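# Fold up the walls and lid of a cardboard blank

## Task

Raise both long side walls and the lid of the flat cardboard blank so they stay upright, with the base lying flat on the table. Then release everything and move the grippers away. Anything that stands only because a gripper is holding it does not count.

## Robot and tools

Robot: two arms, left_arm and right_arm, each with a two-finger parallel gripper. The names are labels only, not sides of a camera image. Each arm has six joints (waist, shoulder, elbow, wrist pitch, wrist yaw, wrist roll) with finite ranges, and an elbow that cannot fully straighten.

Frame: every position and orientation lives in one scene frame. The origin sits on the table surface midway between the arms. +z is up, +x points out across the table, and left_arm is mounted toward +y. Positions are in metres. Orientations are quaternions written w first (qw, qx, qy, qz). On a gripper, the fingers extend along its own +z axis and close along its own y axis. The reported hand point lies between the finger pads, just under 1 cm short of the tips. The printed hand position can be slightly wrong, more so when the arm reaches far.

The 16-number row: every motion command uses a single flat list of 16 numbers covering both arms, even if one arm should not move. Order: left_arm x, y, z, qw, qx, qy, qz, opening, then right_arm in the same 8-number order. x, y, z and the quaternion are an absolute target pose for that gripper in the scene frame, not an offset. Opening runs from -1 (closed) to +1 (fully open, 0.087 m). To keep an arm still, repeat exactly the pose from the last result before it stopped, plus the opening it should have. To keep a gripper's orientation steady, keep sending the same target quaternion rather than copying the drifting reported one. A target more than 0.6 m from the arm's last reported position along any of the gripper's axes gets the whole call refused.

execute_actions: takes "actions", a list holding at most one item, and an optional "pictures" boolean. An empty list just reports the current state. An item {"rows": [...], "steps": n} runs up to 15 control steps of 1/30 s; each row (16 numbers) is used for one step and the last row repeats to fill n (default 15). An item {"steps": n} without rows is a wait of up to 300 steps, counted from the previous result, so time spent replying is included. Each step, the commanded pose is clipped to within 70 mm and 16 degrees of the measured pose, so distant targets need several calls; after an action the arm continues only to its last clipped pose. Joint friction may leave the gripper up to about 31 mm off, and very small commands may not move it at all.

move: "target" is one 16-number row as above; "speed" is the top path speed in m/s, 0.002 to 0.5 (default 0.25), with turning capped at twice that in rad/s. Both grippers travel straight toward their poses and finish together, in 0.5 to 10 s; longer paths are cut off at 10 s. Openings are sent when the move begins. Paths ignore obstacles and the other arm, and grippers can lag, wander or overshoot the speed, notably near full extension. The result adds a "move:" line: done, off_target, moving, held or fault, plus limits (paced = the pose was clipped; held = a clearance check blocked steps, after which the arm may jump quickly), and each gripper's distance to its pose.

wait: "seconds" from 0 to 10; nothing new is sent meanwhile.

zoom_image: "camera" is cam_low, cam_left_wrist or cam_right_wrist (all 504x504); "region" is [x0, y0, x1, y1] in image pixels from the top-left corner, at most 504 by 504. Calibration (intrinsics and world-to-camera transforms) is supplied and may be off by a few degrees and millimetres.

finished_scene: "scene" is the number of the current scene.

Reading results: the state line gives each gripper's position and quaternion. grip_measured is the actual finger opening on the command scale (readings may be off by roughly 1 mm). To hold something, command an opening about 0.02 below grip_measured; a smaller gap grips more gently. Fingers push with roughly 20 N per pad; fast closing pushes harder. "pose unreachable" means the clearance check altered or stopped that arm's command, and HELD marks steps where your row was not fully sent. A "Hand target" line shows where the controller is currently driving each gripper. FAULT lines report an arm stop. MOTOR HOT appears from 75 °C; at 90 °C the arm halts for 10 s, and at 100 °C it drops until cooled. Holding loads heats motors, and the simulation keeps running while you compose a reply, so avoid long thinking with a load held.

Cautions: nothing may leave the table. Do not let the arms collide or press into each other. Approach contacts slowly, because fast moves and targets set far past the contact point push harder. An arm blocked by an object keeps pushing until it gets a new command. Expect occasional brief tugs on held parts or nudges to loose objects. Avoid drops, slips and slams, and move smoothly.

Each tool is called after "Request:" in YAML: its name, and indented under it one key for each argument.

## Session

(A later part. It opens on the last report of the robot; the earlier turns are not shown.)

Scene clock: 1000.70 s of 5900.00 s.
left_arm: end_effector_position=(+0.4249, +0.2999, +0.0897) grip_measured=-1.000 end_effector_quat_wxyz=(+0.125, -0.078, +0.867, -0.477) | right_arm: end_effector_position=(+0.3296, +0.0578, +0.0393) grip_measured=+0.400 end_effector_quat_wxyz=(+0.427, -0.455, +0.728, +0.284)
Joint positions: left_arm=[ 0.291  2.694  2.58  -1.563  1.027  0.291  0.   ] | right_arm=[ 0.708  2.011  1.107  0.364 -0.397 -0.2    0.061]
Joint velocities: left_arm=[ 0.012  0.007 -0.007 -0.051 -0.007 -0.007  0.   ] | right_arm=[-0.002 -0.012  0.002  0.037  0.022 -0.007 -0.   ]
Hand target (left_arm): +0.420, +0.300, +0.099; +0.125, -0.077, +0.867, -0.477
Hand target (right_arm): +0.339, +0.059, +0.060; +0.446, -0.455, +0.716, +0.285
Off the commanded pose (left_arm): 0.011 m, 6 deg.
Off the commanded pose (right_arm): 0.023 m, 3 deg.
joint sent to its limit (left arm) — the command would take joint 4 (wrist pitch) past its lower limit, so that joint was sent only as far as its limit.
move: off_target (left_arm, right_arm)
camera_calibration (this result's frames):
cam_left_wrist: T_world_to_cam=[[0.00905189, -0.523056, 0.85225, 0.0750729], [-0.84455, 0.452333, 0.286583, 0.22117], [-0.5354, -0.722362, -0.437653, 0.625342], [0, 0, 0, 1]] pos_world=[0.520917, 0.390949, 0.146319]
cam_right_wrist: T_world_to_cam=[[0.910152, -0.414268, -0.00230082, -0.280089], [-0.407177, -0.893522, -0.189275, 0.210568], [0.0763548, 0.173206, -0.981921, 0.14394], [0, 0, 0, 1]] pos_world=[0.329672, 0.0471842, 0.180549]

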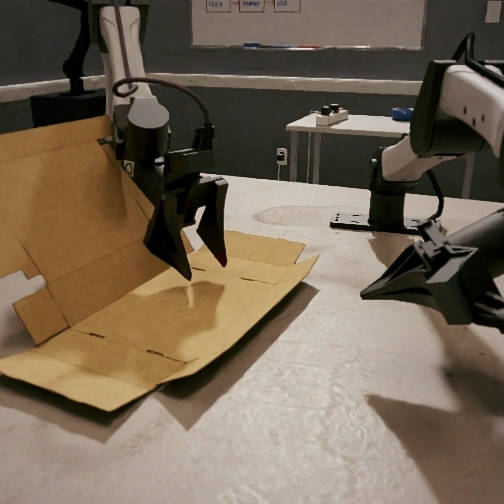

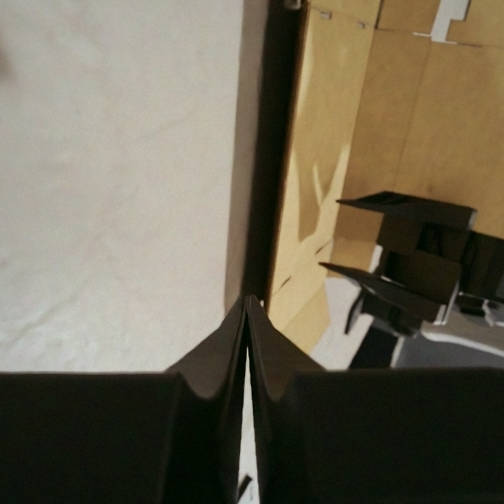

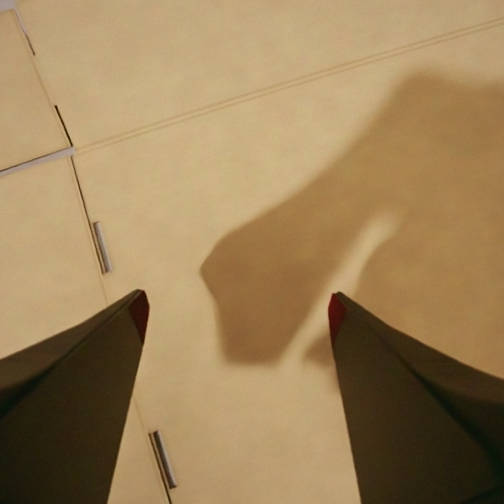

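Request:
move:
  target: [0.42,0.24,0.03,0.08,-0.05,0.865,-0.49,-1,0.33,0.125,0.07,0.45,0,0.88,0.1,-1]
  speed: 0.1

Request:
move:
  target: [0.42,0.185,0.03,0.08,-0.05,0.865,-0.49,-1,0.36,0.13,-0.02,0.45,0,0.88,0.1,-1]
  speed: 0.05

Request:
move:
  target: [0.42,0.16,0.085,0.08,-0.05,0.865,-0.49,-1,0.36,0.13,-0.02,0.45,0,0.88,0.1,-1]
  speed: 0.03

Request:
move:
  target: [0.42,0.10,0.075,0.08,-0.05,0.865,-0.49,-1,0.36,0.13,-0.02,0.45,0,0.88,0.1,-1]
  speed: 0.03

Scene clock: 1022.03 s of 5900.00 s.
left_arm: end_effector_position=(+0.4193, +0.2460, +0.0231) grip_measured=-1.000 end_effector_quat_wxyz=(+0.074, -0.055, +0.867, -0.490) | right_arm: end_effector_position=(+0.3328, +0.1179, +0.0674) grip_measured=-1.000 end_effector_quat_wxyz=(+0.449, -0.002, +0.888, +0.098)
Joint positions: left_arm=[ 0.184  2.694  2.298 -1.325  1.031  0.261  0.   ] | right_arm=[ 1.036  2.206  1.679 -0.267  0.628  0.751  0.   ]
Joint velocities: left_arm=[-0.017  0.007 -0.007 -0.022  0.051 -0.022  0.   ] | right_arm=[ 0.017  0.012  0.007  0.007 -0.007  0.066  0.   ]
Hand target (left_arm): +0.421, +0.241, +0.030; +0.080, -0.050, +0.866, -0.492
Hand target (right_arm): +0.332, +0.125, +0.070; +0.452, +0.001, +0.886, +0.102
Off the commanded pose (left_arm): 0.009 m, 1 deg.
Off the commanded pose (right_arm): 0.008 m, 1 deg.
After step 90, 12.53 s passed at rest.
move: done
camera_calibration (this result's frames):
cam_left_wrist: T_world_to_cam=[[0.0183606, -0.502106, 0.864611, 0.0943047], [-0.779526, 0.534328, 0.326854, 0.211491], [-0.626101, -0.679988, -0.381594, 0.580573], [0, 0, 0, 1]] pos_world=[0.526628, 0.329128, 0.0708793]
cam_right_wrist: T_world_to_cam=[[0.104948, -0.982829, -0.151764, 0.0870389], [-0.99351, -0.096886, -0.0595944, 0.36329], [0.0438673, 0.157034, -0.986618, 0.173943], [0, 0, 0, 1]] pos_world=[0.344167, 0.0934272, 0.206475]

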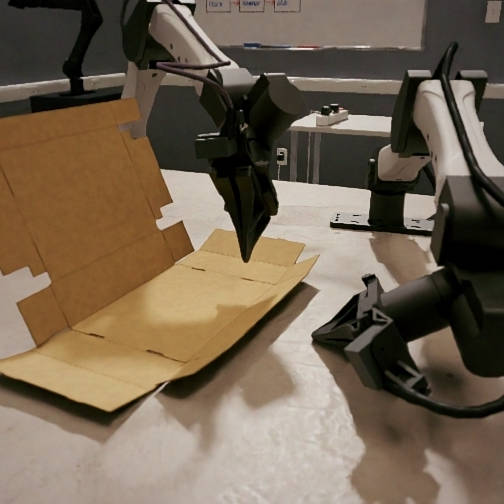

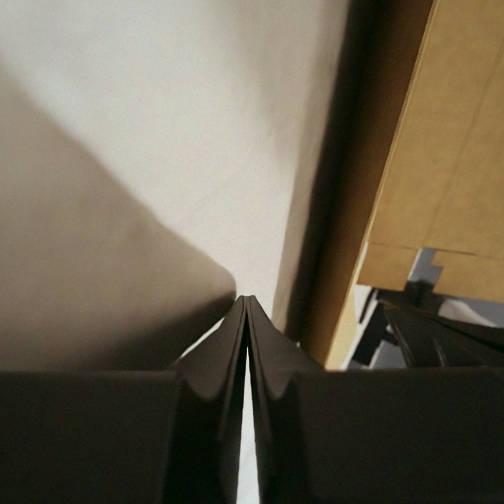

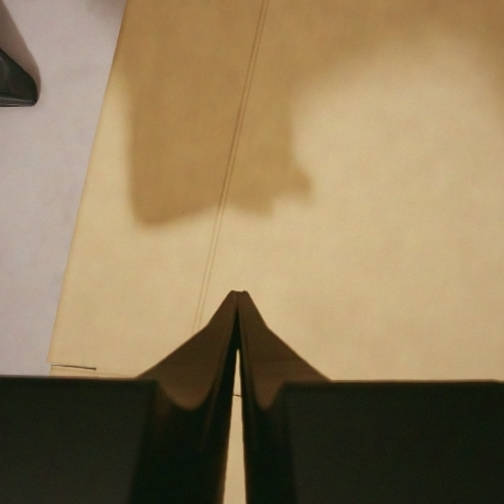

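Scene clock: 1024.27 s of 5900.00 s.
left_arm: end_effector_position=(+0.4179, +0.1890, +0.0216) grip_measured=-1.000 end_effector_quat_wxyz=(+0.070, -0.055, +0.866, -0.491) | right_arm: end_effector_position=(+0.3617, +0.1428, +0.0214) grip_measured=-1.000 end_effector_quat_wxyz=(+0.480, +0.018, +0.867, +0.133)
Joint positions: left_arm=[ 0.071  2.549  2.013 -1.011  1.039  0.05   0.   ] | right_arm=[1.019 2.364 1.679 0.012 0.632 0.731 0.   ]
Joint velocities: left_arm=[-0.017  0.007 -0.012  0.051 -0.007 -0.022  0.   ] | right_arm=[ 0.002  0.017  0.007  0.022  0.051 -0.037  0.   ]
Hand target (left_arm): +0.419, +0.185, +0.030; +0.079, -0.049, +0.866, -0.492
Hand target (right_arm): +0.359, +0.129, -0.018; +0.453, +0.000, +0.886, +0.101
Off the commanded pose (left_arm): 0.010 m, 1 deg.
Off the commanded pose (right_arm): 0.043 m, 6 deg.
move: off_target (right_arm)
camera_calibration (this result's frames):
cam_left_wrist: T_world_to_cam=[[0.0222615, -0.499681, 0.865923, 0.0649065], [-0.77497, 0.538569, 0.330705, 0.238535], [-0.631606, -0.678426, -0.375249, 0.542224], [0, 0, 0, 1]] pos_world=[0.525884, 0.271824, 0.06838]
cam_right_wrist: T_world_to_cam=[[0.108686, -0.967734, -0.227327, 0.0996432], [-0.987463, -0.0787688, -0.13679, 0.388621], [0.11447, 0.239344, -0.964163, 0.0855644], [0, 0, 0, 1]] pos_world=[0.363125, 0.10656, 0.158309]

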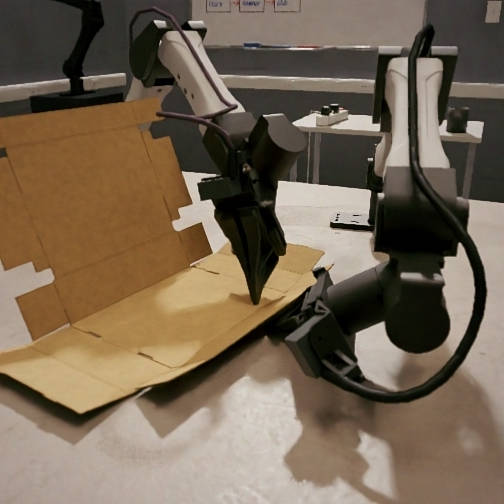

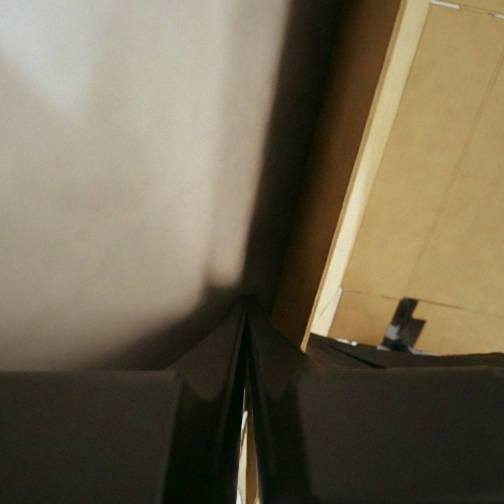

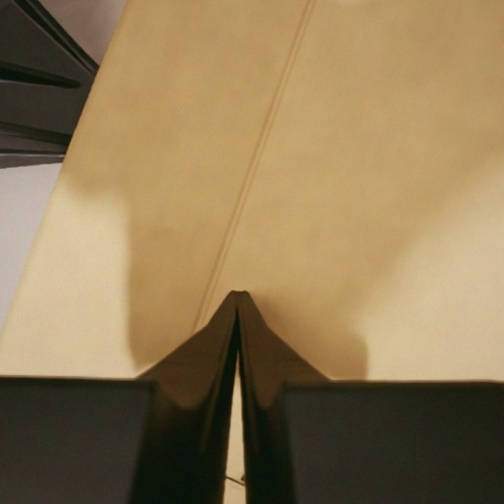

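Scene clock: 1026.90 s of 5900.00 s.
left_arm: end_effector_position=(+0.4218, +0.1726, +0.0601) grip_measured=-1.000 end_effector_quat_wxyz=(+0.080, -0.053, +0.877, -0.471) | right_arm: end_effector_position=(+0.3652, +0.1415, +0.0220) grip_measured=-1.000 end_effector_quat_wxyz=(+0.484, +0.023, +0.865, +0.133)
Joint positions: left_arm=[ 0.028  2.45   2.013 -1.01   0.992 -0.04   0.   ] | right_arm=[1.014 2.366 1.679 0.022 0.637 0.731 0.   ]
Joint velocities: left_arm=[ 0.007 -0.007 -0.002  0.022 -0.095 -0.095  0.   ] | right_arm=[-0.007  0.007  0.007  0.051 -0.022 -0.066  0.   ]
Hand target (left_arm): +0.418, +0.160, +0.084; +0.079, -0.049, +0.866, -0.491
Hand target (right_arm): +0.359, +0.129, -0.019; +0.453, +0.001, +0.886, +0.101
Off the commanded pose (left_arm): 0.028 m, 3 deg.
Off the commanded pose (right_arm): 0.044 m, 6 deg.
move: off_target (left_arm, right_arm)
camera_calibration (this result's frames):
cam_left_wrist: T_world_to_cam=[[0.0122676, -0.539081, 0.842164, 0.0356636], [-0.784237, 0.51732, 0.342568, 0.244566], [-0.62034, -0.664659, -0.416421, 0.543355], [0, 0, 0, 1]] pos_world=[0.528425, 0.253853, 0.11245]
cam_right_wrist: T_world_to_cam=[[0.101788, -0.967598, -0.23107, 0.100707], [-0.987142, -0.0694647, -0.143961, 0.390689], [0.123245, 0.242752, -0.962228, 0.0822987], [0, 0, 0, 1]] pos_world=[0.365272, 0.104605, 0.158704]

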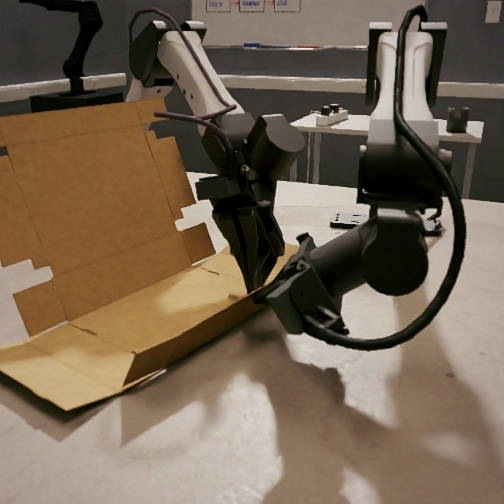

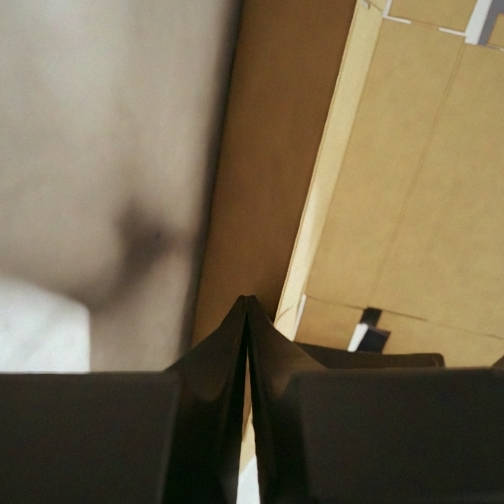

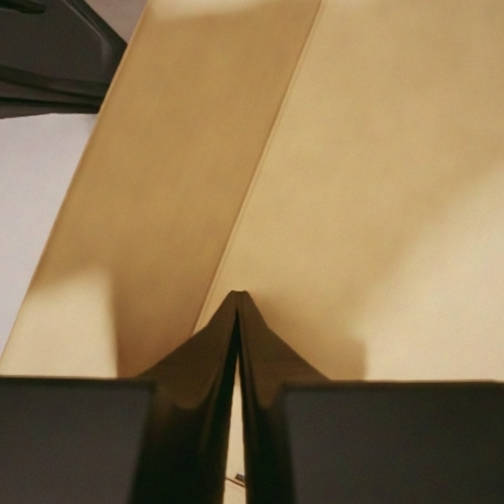

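Scene clock: 1029.70 s of 5900.00 s.
left_arm: end_effector_position=(+0.4250, +0.1151, +0.0577) grip_measured=-1.000 end_effector_quat_wxyz=(+0.082, -0.058, +0.874, -0.475) | right_arm: end_effector_position=(+0.3709, +0.1336, +0.0221) grip_measured=-1.000 end_effector_quat_wxyz=(+0.490, +0.029, +0.863, +0.120)
Joint positions: left_arm=[-0.09   2.38   1.859 -0.735  0.972 -0.271  0.   ] | right_arm=[1.005 2.366 1.679 0.016 0.66  0.727 0.   ]
Joint velocities: left_arm=[ 0.002  0.007 -0.002  0.007  0.007 -0.022  0.   ] | right_arm=[ 0.022 -0.012 -0.012 -0.081 -0.022 -0.007  0.   ]
Hand target (left_arm): +0.419, +0.100, +0.075; +0.078, -0.049, +0.866, -0.491
Hand target (right_arm): +0.359, +0.128, -0.018; +0.453, +0.002, +0.886, +0.101
Off the commanded pose (left_arm): 0.023 m, 2 deg.
Off the commanded pose (right_arm): 0.044 m, 6 deg.
move: off_target (left_arm, right_arm)
camera_calibration (this result's frames):
cam_left_wrist: T_world_to_cam=[[0.0191475, -0.531495, 0.846845, 0.00255854], [-0.789742, 0.511385, 0.338811, 0.280865], [-0.613141, -0.675276, -0.409952, 0.503874], [0, 0, 0, 1]] pos_world=[0.530707, 0.197984, 0.109238]
cam_right_wrist: T_world_to_cam=[[0.0797533, -0.973583, -0.213954, 0.101104], [-0.9872, -0.0474046, -0.152276, 0.393138], [0.138111, 0.22336, -0.964902, 0.0807885], [0, 0, 0, 1]] pos_world=[0.368885, 0.0990245, 0.15945]

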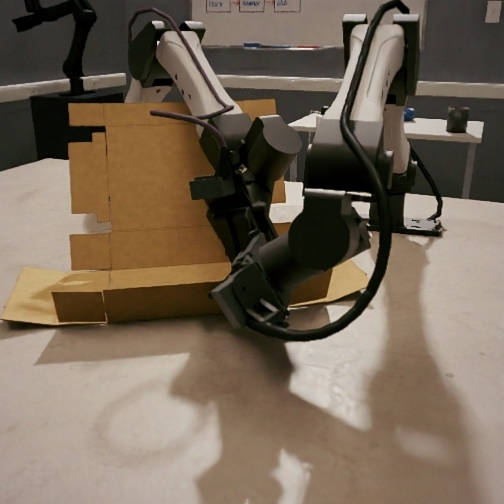

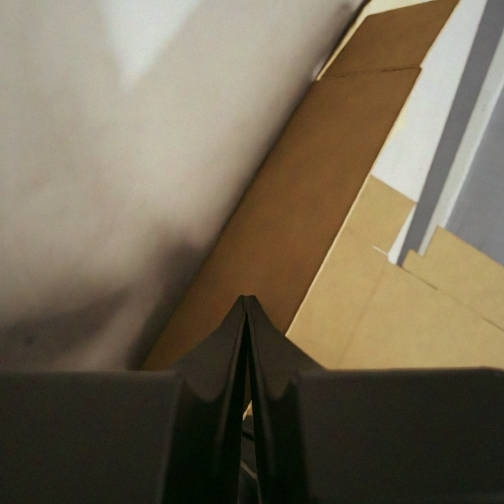

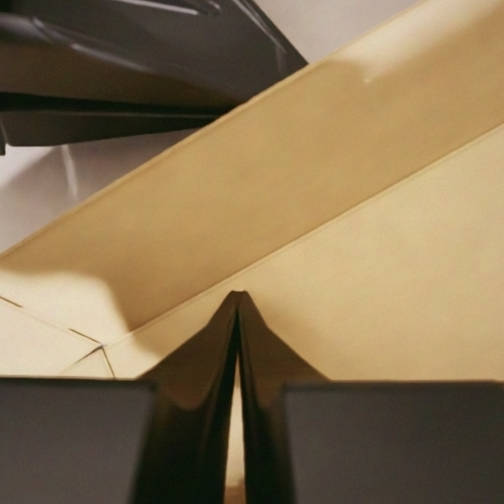

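Request:
move:
  target: [0.40,0.15,0.07,0.08,-0.05,0.865,-0.49,-1,0.36,0.13,-0.02,0.45,0,0.88,0.1,-1]
  speed: 0.03

Request:
move:
  target: [0.35,0.11,0.07,0.08,-0.05,0.865,-0.49,-1,0.36,0.13,-0.02,0.45,0,0.88,0.1,-1]
  speed: 0.03

Scene clock: 1041.10 s of 5900.00 s.
left_arm: end_effector_position=(+0.4143, +0.1493, +0.0578) grip_measured=-1.000 end_effector_quat_wxyz=(+0.098, -0.041, +0.871, -0.480) | right_arm: end_effector_position=(+0.3690, +0.1372, +0.0214) grip_measured=-1.000 end_effector_quat_wxyz=(+0.484, +0.024, +0.865, +0.128)
Joint positions: left_arm=[-0.014  2.36   1.826 -0.805  1.008 -0.118  0.   ] | right_arm=[1.005 2.366 1.679 0.018 0.637 0.727 0.   ]
Joint velocities: left_arm=[-0.012 -0.007 -0.007  0.022  0.007 -0.007  0.   ] | right_arm=[ 0.002  0.007 -0.012  0.022  0.022 -0.051  0.   ]
Hand target (left_arm): +0.401, +0.150, +0.069; +0.081, -0.051, +0.866, -0.490
Hand target (right_arm): +0.359, +0.129, -0.018; +0.453, +0.001, +0.886, +0.101
Off the commanded pose (left_arm): 0.019 m, 3 deg.
Off the commanded pose (right_arm): 0.043 m, 6 deg.
After step 90, 6.27 s passed at rest.
move: off_target (left_arm, right_arm)
camera_calibration (this result's frames):
cam_left_wrist: T_world_to_cam=[[-0.0273785, -0.52433, 0.851075, 0.0388407], [-0.796851, 0.525504, 0.298118, 0.258113], [-0.603555, -0.670018, -0.4322, 0.517015], [0, 0, 0, 1]] pos_world=[0.518788, 0.231135, 0.11345]
cam_right_wrist: T_world_to_cam=[[0.0949075, -0.969809, -0.224639, 0.0987216], [-0.987736, -0.0636369, -0.142575, 0.393521], [0.123975, 0.235415, -0.963955, 0.0830542], [0, 0, 0, 1]] pos_world=[0.369029, 0.101231, 0.158343]

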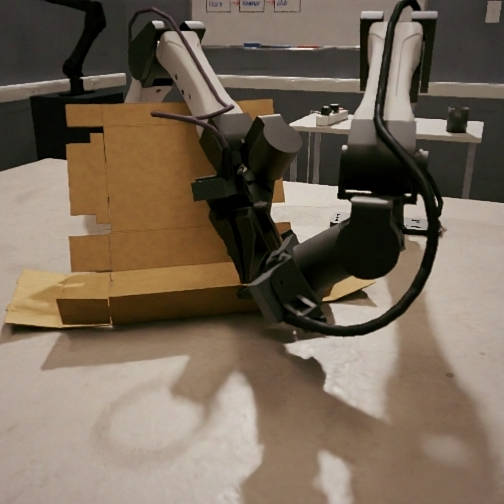

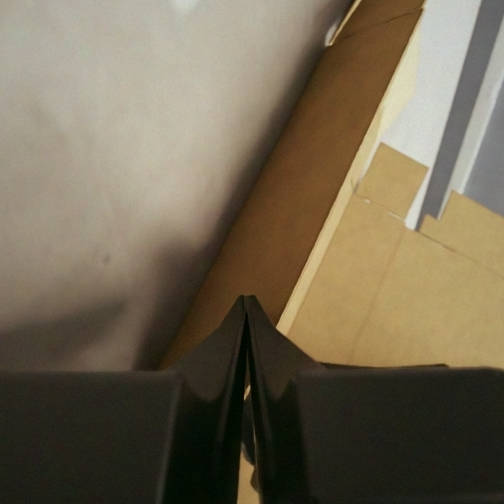

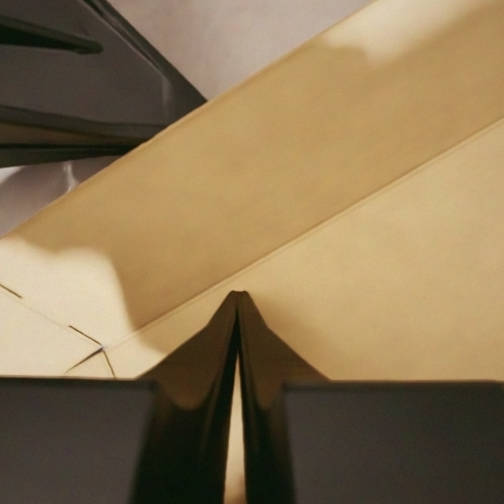

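Scene clock: 1043.87 s of 5900.00 s.
left_arm: end_effector_position=(+0.3835, +0.1342, +0.0579) grip_measured=-1.000 end_effector_quat_wxyz=(+0.141, -0.040, +0.877, -0.457) | right_arm: end_effector_position=(+0.3690, +0.1371, +0.0216) grip_measured=-1.000 end_effector_quat_wxyz=(+0.484, +0.024, +0.865, +0.128)
Joint positions: left_arm=[-0.051  2.139  1.464 -0.496  0.942 -0.229  0.   ] | right_arm=[1.005 2.365 1.679 0.017 0.637 0.727 0.   ]
Joint velocities: left_arm=[-0.017 -0.027 -0.017  0.081  0.022 -0.037  0.   ] | right_arm=[-0.002 -0.012  0.002  0.007 -0.051 -0.066  0.   ]
Hand target (left_arm): +0.353, +0.112, +0.069; +0.081, -0.052, +0.866, -0.490
Hand target (right_arm): +0.359, +0.129, -0.018; +0.453, +0.001, +0.886, +0.101
Off the commanded pose (left_arm): 0.043 m, 8 deg.
Off the commanded pose (right_arm): 0.043 m, 6 deg.
move: off_target (left_arm, right_arm)
camera_calibration (this result's frames):
cam_left_wrist: T_world_to_cam=[[-0.0650184, -0.567755, 0.820626, 0.0520969], [-0.838671, 0.476723, 0.263376, 0.26603], [-0.540744, -0.67111, -0.507155, 0.468739], [0, 0, 0, 1]] pos_world=[0.479967, 0.217331, 0.124906]
cam_right_wrist: T_world_to_cam=[[0.0948603, -0.969881, -0.22435, 0.0987075], [-0.987766, -0.0636823, -0.142347, 0.393497], [0.123772, 0.235109, -0.964056, 0.0834518], [0, 0, 0, 1]] pos_world=[0.36899, 0.101173, 0.15861]

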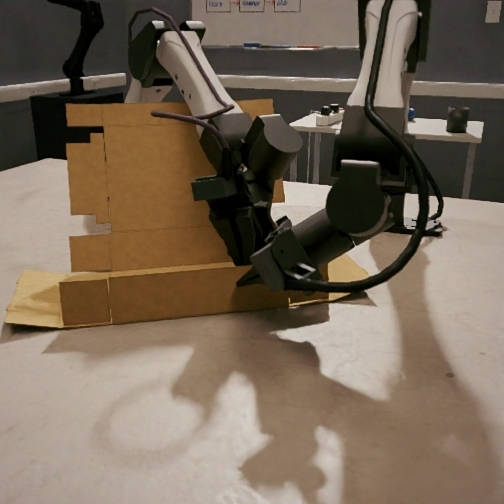

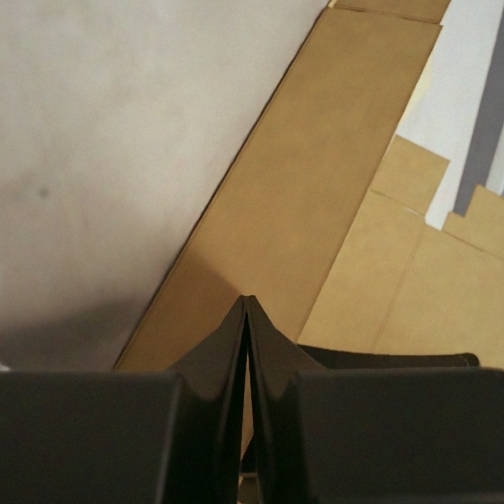

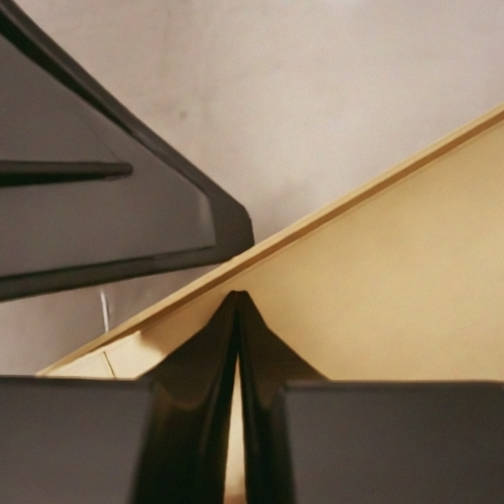

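Request:
move:
  target: [0.36,0.12,0.045,0.08,-0.05,0.865,-0.49,-1,0.315,0.10,0.03,0.45,0,0.88,0.1,-1]
  speed: 0.03

Request:
move:
  target: [0.34,0.11,0.03,0.08,-0.05,0.865,-0.49,-1,0.30,0.095,-0.02,0.45,0,0.88,0.1,-1]
  speed: 0.03

Scene clock: 1051.30 s of 5900.00 s.
left_arm: end_effector_position=(+0.3715, +0.1275, +0.0510) grip_measured=-1.000 end_effector_quat_wxyz=(+0.104, -0.049, +0.868, -0.483) | right_arm: end_effector_position=(+0.3226, +0.1023, +0.0262) grip_measured=-1.000 end_effector_quat_wxyz=(+0.456, +0.003, +0.884, +0.100)
Joint positions: left_arm=[-0.052  2.174  1.464 -0.536  1.    -0.225  0.   ] | right_arm=[ 1.041  2.195  1.473 -0.058  0.641  0.755  0.   ]
Joint velocities: left_arm=[ 0.007  0.002 -0.017 -0.022  0.081  0.007  0.   ] | right_arm=[-0.007 -0.007 -0.002 -0.081 -0.037  0.007  0.   ]
Hand target (left_arm): +0.361, +0.121, +0.045; +0.081, -0.051, +0.866, -0.491
Hand target (right_arm): +0.314, +0.101, +0.029; +0.453, +0.001, +0.886, +0.101
Off the commanded pose (left_arm): 0.015 m, 3 deg.
Off the commanded pose (right_arm): 0.009 m, 1 deg.
After step 90, 1.77 s passed at rest.
move: off_target (left_arm)
camera_calibration (this result's frames):
cam_left_wrist: T_world_to_cam=[[-0.0200398, -0.517528, 0.855431, 0.0282975], [-0.80744, 0.51295, 0.291415, 0.243353], [-0.589609, -0.68487, -0.428153, 0.470148], [0, 0, 0, 1]] pos_world=[0.474263, 0.211807, 0.106172]
cam_right_wrist: T_world_to_cam=[[0.100294, -0.981994, -0.160091, 0.0682421], [-0.993215, -0.0892936, -0.0745058, 0.348734], [0.0588692, 0.166477, -0.984286, 0.130304], [0, 0, 0, 1]] pos_world=[0.331852, 0.0764604, 0.165164]

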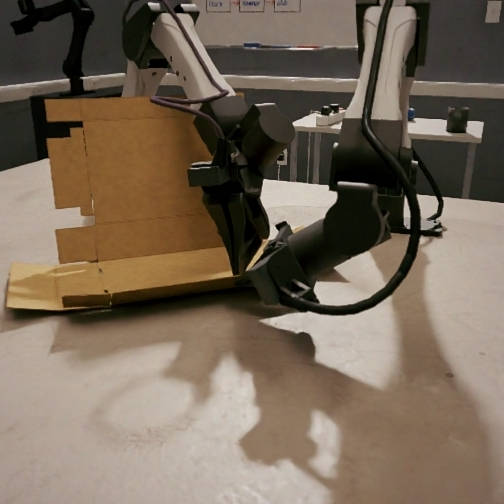

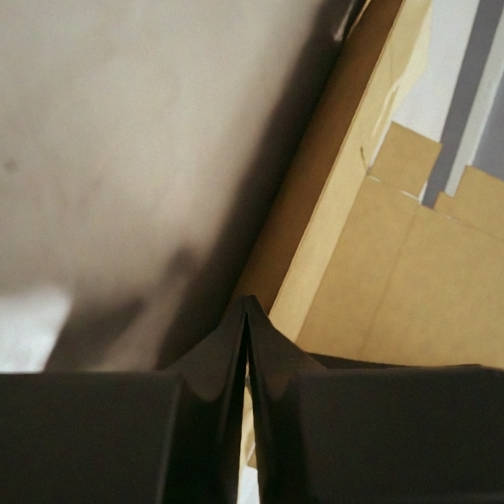

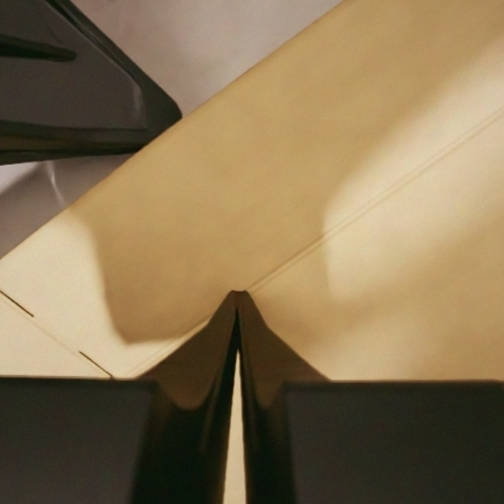

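Scene clock: 1053.27 s of 5900.00 s.
left_arm: end_effector_position=(+0.3577, +0.1235, +0.0330) grip_measured=-1.000 end_effector_quat_wxyz=(+0.107, -0.050, +0.866, -0.486) | right_arm: end_effector_position=(+0.3200, +0.1000, +0.0192) grip_measured=-1.000 end_effector_quat_wxyz=(+0.493, +0.028, +0.862, +0.111)
Joint positions: left_arm=[-0.058  2.157  1.344 -0.411  1.005 -0.246  0.   ] | right_arm=[1.065 2.195 1.369 0.116 0.722 0.77  0.   ]
Joint velocities: left_arm=[ 0.002 -0.002 -0.007 -0.007  0.037 -0.037  0.   ] | right_arm=[ 0.012 -0.002 -0.012  0.066  0.066 -0.037  0.   ]
Hand target (left_arm): +0.341, +0.111, +0.030; +0.080, -0.050, +0.866, -0.491
Hand target (right_arm): +0.299, +0.094, -0.019; +0.453, +0.001, +0.886, +0.100
Off the commanded pose (left_arm): 0.022 m, 3 deg.
Off the commanded pose (right_arm): 0.044 m, 6 deg.
move: off_target (left_arm, right_arm)
camera_calibration (this result's frames):
cam_left_wrist: T_world_to_cam=[[-0.023168, -0.511012, 0.859261, 0.0415272], [-0.810838, 0.512381, 0.282856, 0.241072], [-0.584812, -0.690168, -0.426219, 0.450385], [0, 0, 0, 1]] pos_world=[0.459823, 0.208542, 0.0880915]
cam_right_wrist: T_world_to_cam=[[0.0724932, -0.977533, -0.197927, 0.0742885], [-0.986655, -0.0412785, -0.157507, 0.340165], [0.145798, 0.206703, -0.96748, 0.0917533], [0, 0, 0, 1]] pos_world=[0.316863, 0.0676952, 0.157051]

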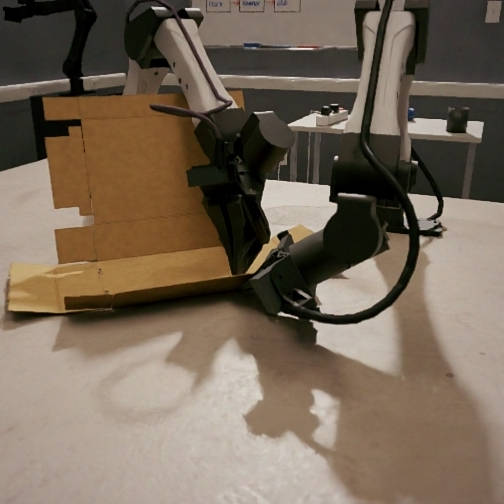

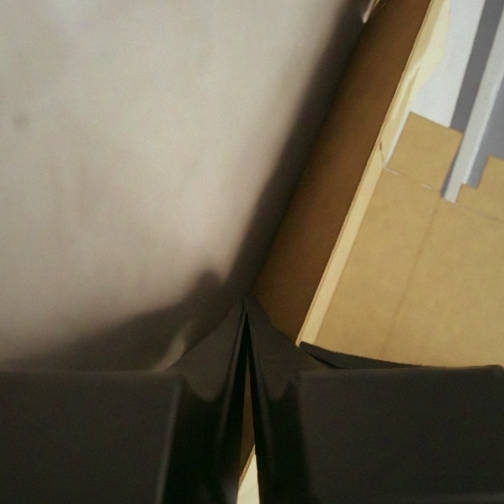

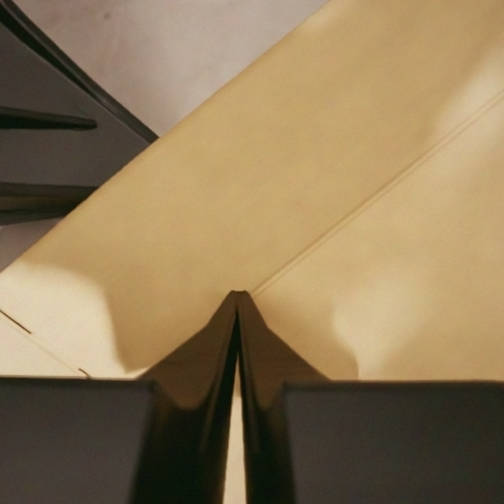

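Request:
move:
  target: [0.42,0.16,0.14,0,0.415,0.91,0,1,0.30,0.095,-0.02,0.45,0,0.88,0.1,-1]
  speed: 0.1

Request:
move:
  target: [0.40,0.04,0.11,0,0.415,0.91,0,1,0.30,0.095,-0.02,0.45,0,0.88,0.1,-1]
  speed: 0.1

Scene clock: 1083.60 s of 5900.00 s.
left_arm: end_effector_position=(+0.4157, +0.1620, +0.1199) grip_measured=+0.980 end_effector_quat_wxyz=(+0.082, +0.409, +0.909, +0.012) | right_arm: end_effector_position=(+0.3202, +0.1010, +0.0199) grip_measured=-1.000 end_effector_quat_wxyz=(+0.494, +0.032, +0.861, +0.115)
Joint positions: left_arm=[-0.361  2.488  2.645 -1.564  0.007  0.604  0.087] | right_arm=[1.065 2.194 1.365 0.127 0.72  0.775 0.   ]
Joint velocities: left_arm=[ 0.002  0.002 -0.007 -0.022 -0.066 -0.022 -0.   ] | right_arm=[-0.007 -0.012  0.007 -0.007  0.037 -0.007  0.   ]
Hand target (left_arm): +0.416, +0.159, +0.139; +0.101, +0.419, +0.902, +0.020
Hand target (right_arm): +0.299, +0.093, -0.019; +0.453, +0.002, +0.886, +0.100
Off the commanded pose (left_arm): 0.021 m, 9 deg.
Off the commanded pose (right_arm): 0.045 m, 7 deg.
joint sent to its limit (left arm) — the command would take joint 4 (wrist pitch) past its lower limit, so that joint was sent only as far as its limit.
After step 90, 19.93 s passed at rest.
move: off_target (left_arm, right_arm)
camera_calibration (this result's frames):
cam_left_wrist: T_world_to_cam=[[-0.745894, -0.661885, -0.0745056, 0.424724], [-0.535355, 0.529204, 0.658284, 0.0815587], [-0.39628, 0.530897, -0.749073, 0.310458], [0, 0, 0, 1]] pos_world=[0.48349, 0.0731358, 0.210511]
cam_right_wrist: T_world_to_cam=[[0.0717029, -0.975313, -0.20886, 0.0755741], [-0.986365, -0.0382377, -0.160066, 0.340105], [0.148128, 0.21749, -0.964757, 0.0902735], [0, 0, 0, 1]] pos_world=[0.316677, 0.0670797, 0.157316]

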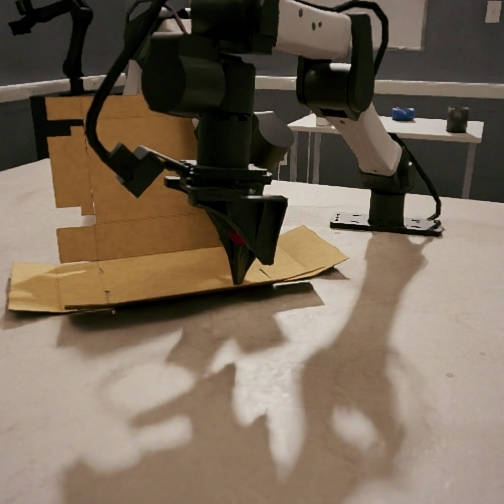

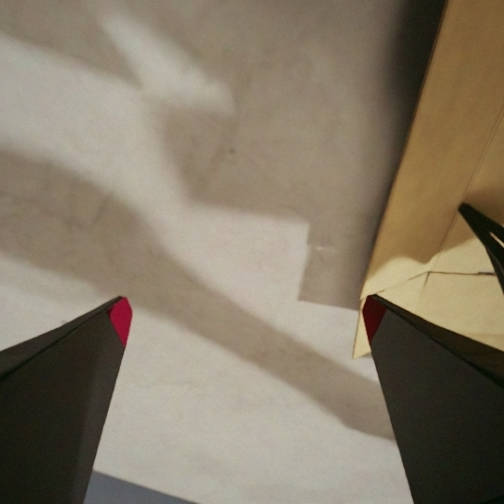

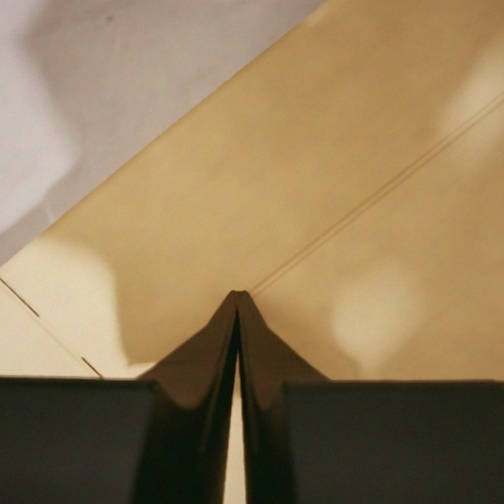

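Scene clock: 1085.10 s of 5900.00 s.
left_arm: end_effector_position=(+0.4076, +0.1036, +0.1135) grip_measured=+0.980 end_effector_quat_wxyz=(+0.088, +0.423, +0.902, +0.007) | right_arm: end_effector_position=(+0.3206, +0.1013, +0.0204) grip_measured=-1.000 end_effector_quat_wxyz=(+0.495, +0.033, +0.861, +0.116)
Joint positions: left_arm=[-0.481  2.533  2.706 -1.565 -0.001  0.517  0.087] | right_arm=[1.065 2.194 1.365 0.13  0.721 0.775 0.   ]
Joint velocities: left_arm=[-0.002 -0.007 -0.002  0.007 -0.007 -0.007  0.001] | right_arm=[-0.012 -0.002 -0.007  0.051 -0.007 -0.125  0.   ]
Hand target (left_arm): +0.408, +0.106, +0.114; +0.088, +0.422, +0.902, +0.008
Hand target (right_arm): +0.299, +0.094, -0.018; +0.453, +0.002, +0.886, +0.100
Off the commanded pose (left_arm): 0.064 m, 10 deg.
Off the commanded pose (right_arm): 0.046 m, 7 deg.
move: held (left_arm), off_target (right_arm); limits=held; held on 24 of 45 steps (left_arm), including the last (left_arm)
pose unreachable (left arm): on one or more control steps of this call this arm could not follow its commanded pose, so it was not sent that pose on those steps. On the call's last step it was still not sent that pose. It may still have moved: this result reports where it is.
cause: the commanded pose would bring a part of the arm too close to another arm (this arm's forearm (the part past joint 3) and the other arm's wrist (the part past joint 4)).
camera_calibration (this result's frames):
cam_left_wrist: T_world_to_cam=[[-0.766024, -0.63846, -0.0746656, 0.385273], [-0.524391, 0.553496, 0.647036, 0.106583], [-0.37178, 0.5348, -0.758795, 0.324173], [0, 0, 0, 1]] pos_world=[0.471541, 0.0136208, 0.205784]
cam_right_wrist: T_world_to_cam=[[0.071304, -0.974898, -0.210924, 0.0760667], [-0.986049, -0.0370082, -0.162286, 0.340381], [0.150407, 0.219553, -0.963937, 0.0897184], [0, 0, 0, 1]] pos_world=[0.316715, 0.0670563, 0.157766]

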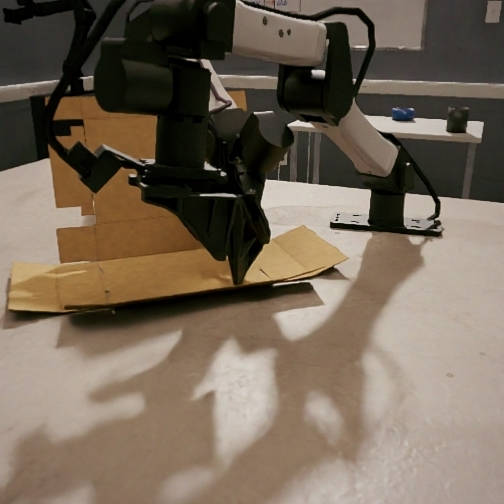

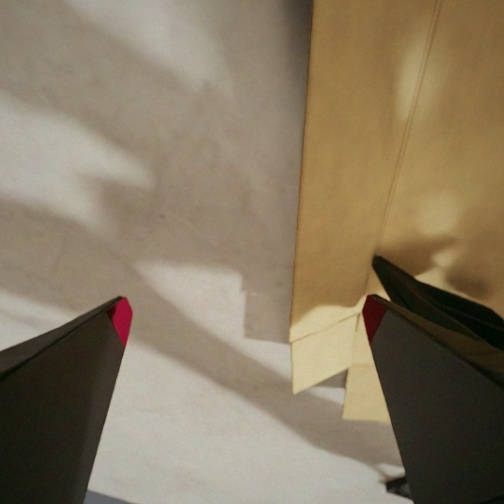

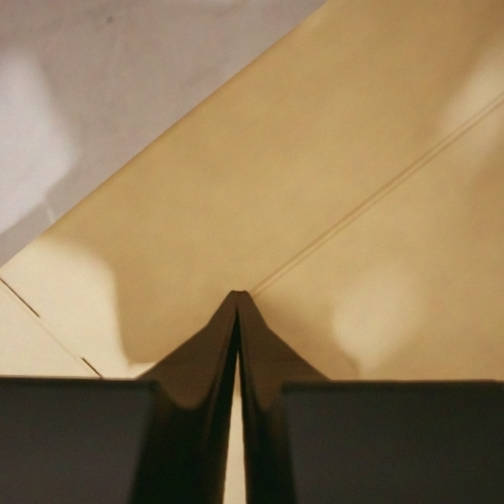

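Request:
move:
  target: [0.45,0.2,0.14,0.273,0.396,0.868,-0.125,1,0.27,0.10,0.30,0.45,0,0.88,0.1,-1]
  speed: 0.12

Request:
move:
  target: [0.45,0.2,0.14,0.273,0.396,0.868,-0.125,1,0.15,-0.35,0.32,0.45,0,0.88,0.1,-1]

Request:
move:
  target: [0.37,0.082,0.08,0.273,0.396,0.868,-0.125,1,0.15,-0.35,0.32,0.45,0,0.88,0.1,-1]
  speed: 0.12

Scene clock: 1098.00 s of 5900.00 s.
left_arm: end_effector_position=(+0.4494, +0.1967, +0.1316) grip_measured=+0.980 end_effector_quat_wxyz=(+0.257, +0.394, +0.873, -0.128) | right_arm: end_effector_position=(+0.2727, +0.0936, +0.3005) grip_measured=-1.000 end_effector_quat_wxyz=(+0.455, +0.001, +0.885, +0.097)
Joint positions: left_arm=[-0.135  2.221  2.163 -1.111  0.433  0.743  0.087] | right_arm=[ 1.132  2.219  2.69  -1.312  0.705  0.837  0.   ]
Joint velocities: left_arm=[-0.007 -0.007  0.002 -0.051 -0.066  0.051 -0.   ] | right_arm=[ 0.007  0.002  0.022 -0.066  0.037 -0.066  0.   ]
Hand target (left_arm): +0.451, +0.199, +0.141; +0.273, +0.398, +0.867, -0.122
Hand target (right_arm): +0.269, +0.098, +0.300; +0.453, +0.000, +0.886, +0.101
Off the commanded pose (left_arm): 0.009 m, 2 deg.
Off the commanded pose (right_arm): 0.007 m, 1 deg.
After step 90, 6.53 s passed at rest.
move: done; limits=paced,held; held on 22 of 101 steps (right_arm)
pose unreachable (right arm): on one or more control steps of this call this arm could not follow its commanded pose, so it was not sent that pose on those steps. It may still have moved: this result reports where it is.
cause: the commanded pose would bring a part of the arm too close to another arm (this arm's wrist (the part past joint 4) and the other arm's upper arm (the part past joint 2)).
camera_calibration (this result's frames):
cam_left_wrist: T_world_to_cam=[[-0.759898, -0.649333, 0.0303536, 0.463735], [-0.618264, 0.736382, 0.274758, 0.120502], [-0.200761, 0.190021, -0.961034, 0.321277], [0, 0, 0, 1]] pos_world=[0.491393, 0.151334, 0.261574]
cam_right_wrist: T_world_to_cam=[[0.100431, -0.983276, -0.151929, 0.106192], [-0.993324, -0.0903818, -0.071679, 0.318081], [0.0567486, 0.158114, -0.985789, 0.406486], [0, 0, 0, 1]] pos_world=[0.282225, 0.0688934, 0.439643]

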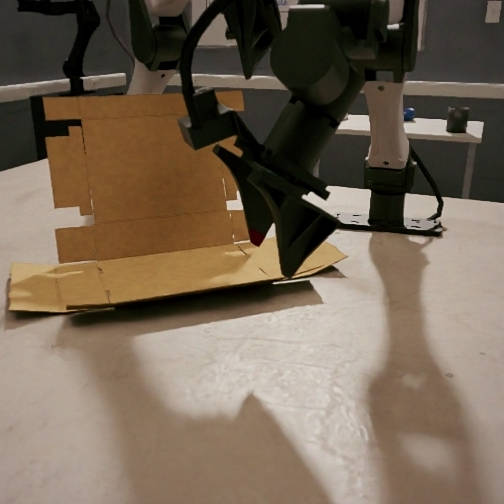

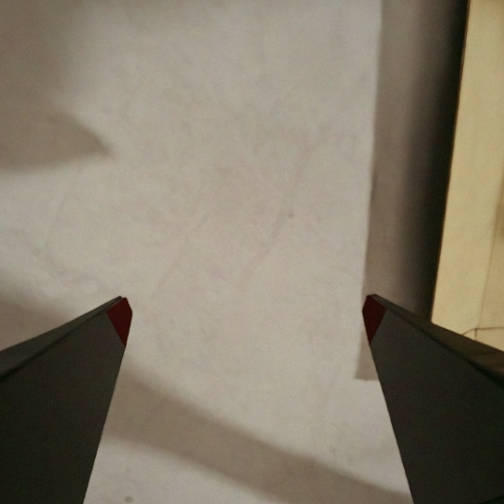

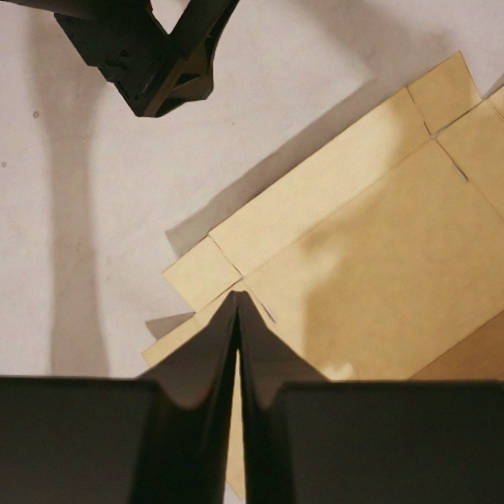

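Scene clock: 1101.10 s of 5900.00 s.
left_arm: end_effector_position=(+0.4495, +0.1958, +0.1319) grip_measured=+0.980 end_effector_quat_wxyz=(+0.258, +0.394, +0.872, -0.130) | right_arm: end_effector_position=(+0.1407, -0.3388, +0.3114) grip_measured=-1.000 end_effector_quat_wxyz=(+0.456, -0.001, +0.885, +0.097)
Joint positions: left_arm=[-0.135  2.221  2.163 -1.11   0.439  0.743  0.087] | right_arm=[-0.796  0.906  1.471 -1.486 -0.782 -0.54   0.   ]
Joint velocities: left_arm=[-0.022 -0.007 -0.007 -0.022 -0.022 -0.051  0.   ] | right_arm=[-0.017 -0.017  0.007  0.051 -0.022 -0.022  0.   ]
Hand target (left_arm): +0.450, +0.200, +0.140; +0.272, +0.396, +0.868, -0.125
Hand target (right_arm): +0.143, -0.342, +0.316; +0.458, -0.002, +0.883, +0.097
Off the commanded pose (left_arm): 0.009 m, 2 deg.
Off the commanded pose (right_arm): 0.017 m, 1 deg.
move: off_target (right_arm); limits=paced
camera_calibration (this result's frames):
cam_left_wrist: T_world_to_cam=[[-0.761275, -0.647588, 0.0330268, 0.463107], [-0.616909, 0.739016, 0.270701, 0.120546], [-0.19971, 0.185703, -0.962097, 0.322256], [0, 0, 0, 1]] pos_world=[0.491275, 0.150973, 0.262115]
cam_right_wrist: T_world_to_cam=[[0.103817, -0.983175, -0.150296, -0.305029], [-0.992822, -0.0934207, -0.0746752, 0.148548], [0.059378, 0.15697, -0.985817, 0.492291], [0, 0, 0, 1]] pos_world=[0.149918, -0.363294, 0.450557]

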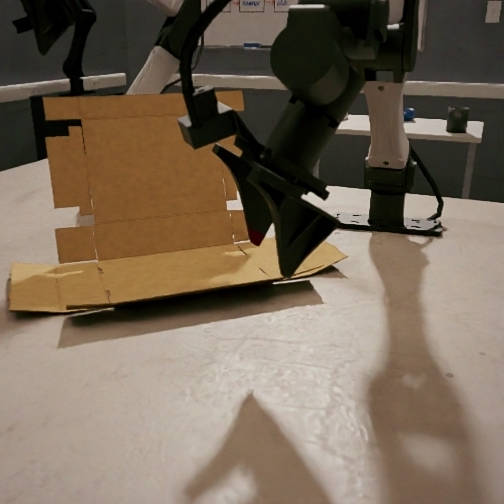

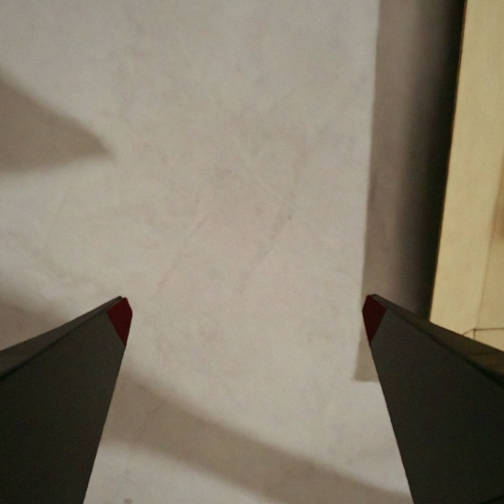

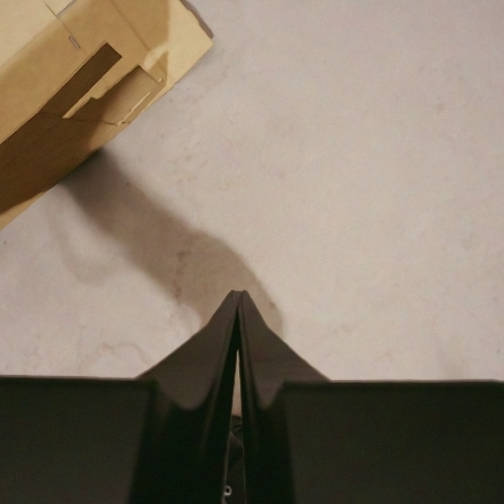

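Scene clock: 1102.97 s of 5900.00 s.
left_arm: end_effector_position=(+0.3695, +0.0844, +0.0721) grip_measured=+0.980 end_effector_quat_wxyz=(+0.258, +0.398, +0.871, -0.131) | right_arm: end_effector_position=(+0.1476, -0.3464, +0.3157) grip_measured=-1.000 end_effector_quat_wxyz=(+0.451, -0.000, +0.887, +0.101)
Joint positions: left_arm=[-0.423  1.932  1.475 -0.611  0.315  0.472  0.087] | right_arm=[-0.797  0.96   1.513 -1.493 -0.783 -0.548  0.   ]
Joint velocities: left_arm=[ 0.002 -0.002 -0.007  0.051  0.051 -0.022 -0.   ] | right_arm=[ 0.012  0.002 -0.002  0.037  0.007  0.022  0.   ]
Hand target (left_arm): +0.370, +0.083, +0.079; +0.272, +0.396, +0.868, -0.127
Hand target (right_arm): +0.150, -0.350, +0.320; +0.453, +0.000, +0.886, +0.100
Off the commanded pose (left_arm): 0.008 m, 2 deg.
Off the commanded pose (right_arm): 0.006 m, 0 deg.
move: done
camera_calibration (this result's frames):
cam_left_wrist: T_world_to_cam=[[-0.766636, -0.641277, 0.032142, 0.333557], [-0.610938, 0.743938, 0.270758, 0.167062], [-0.197543, 0.187936, -0.962111, 0.268464], [0, 0, 0, 1]] pos_world=[0.410814, 0.0391646, 0.202338]
cam_right_wrist: T_world_to_cam=[[0.106287, -0.981441, -0.159612, -0.309413], [-0.993231, -0.0972272, -0.0635593, 0.150264], [0.0468611, 0.165287, -0.985132, 0.501898], [0, 0, 0, 1]] pos_world=[0.158614, -0.372018, 0.4546]

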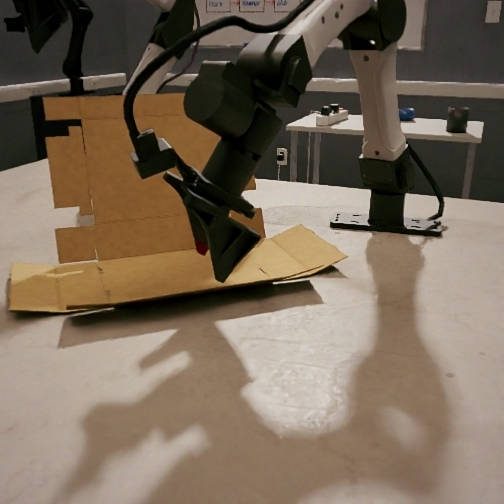

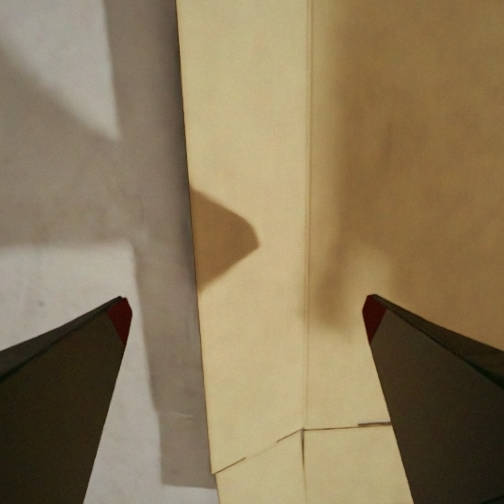

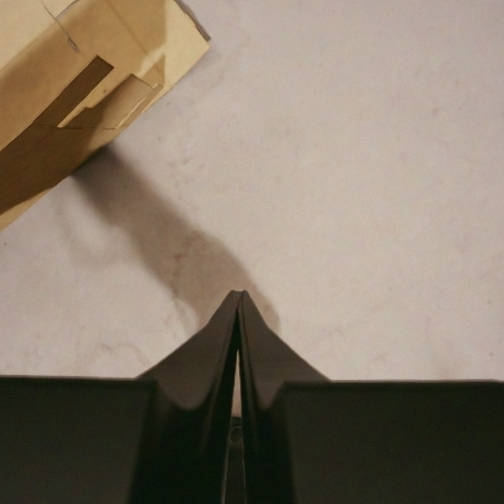

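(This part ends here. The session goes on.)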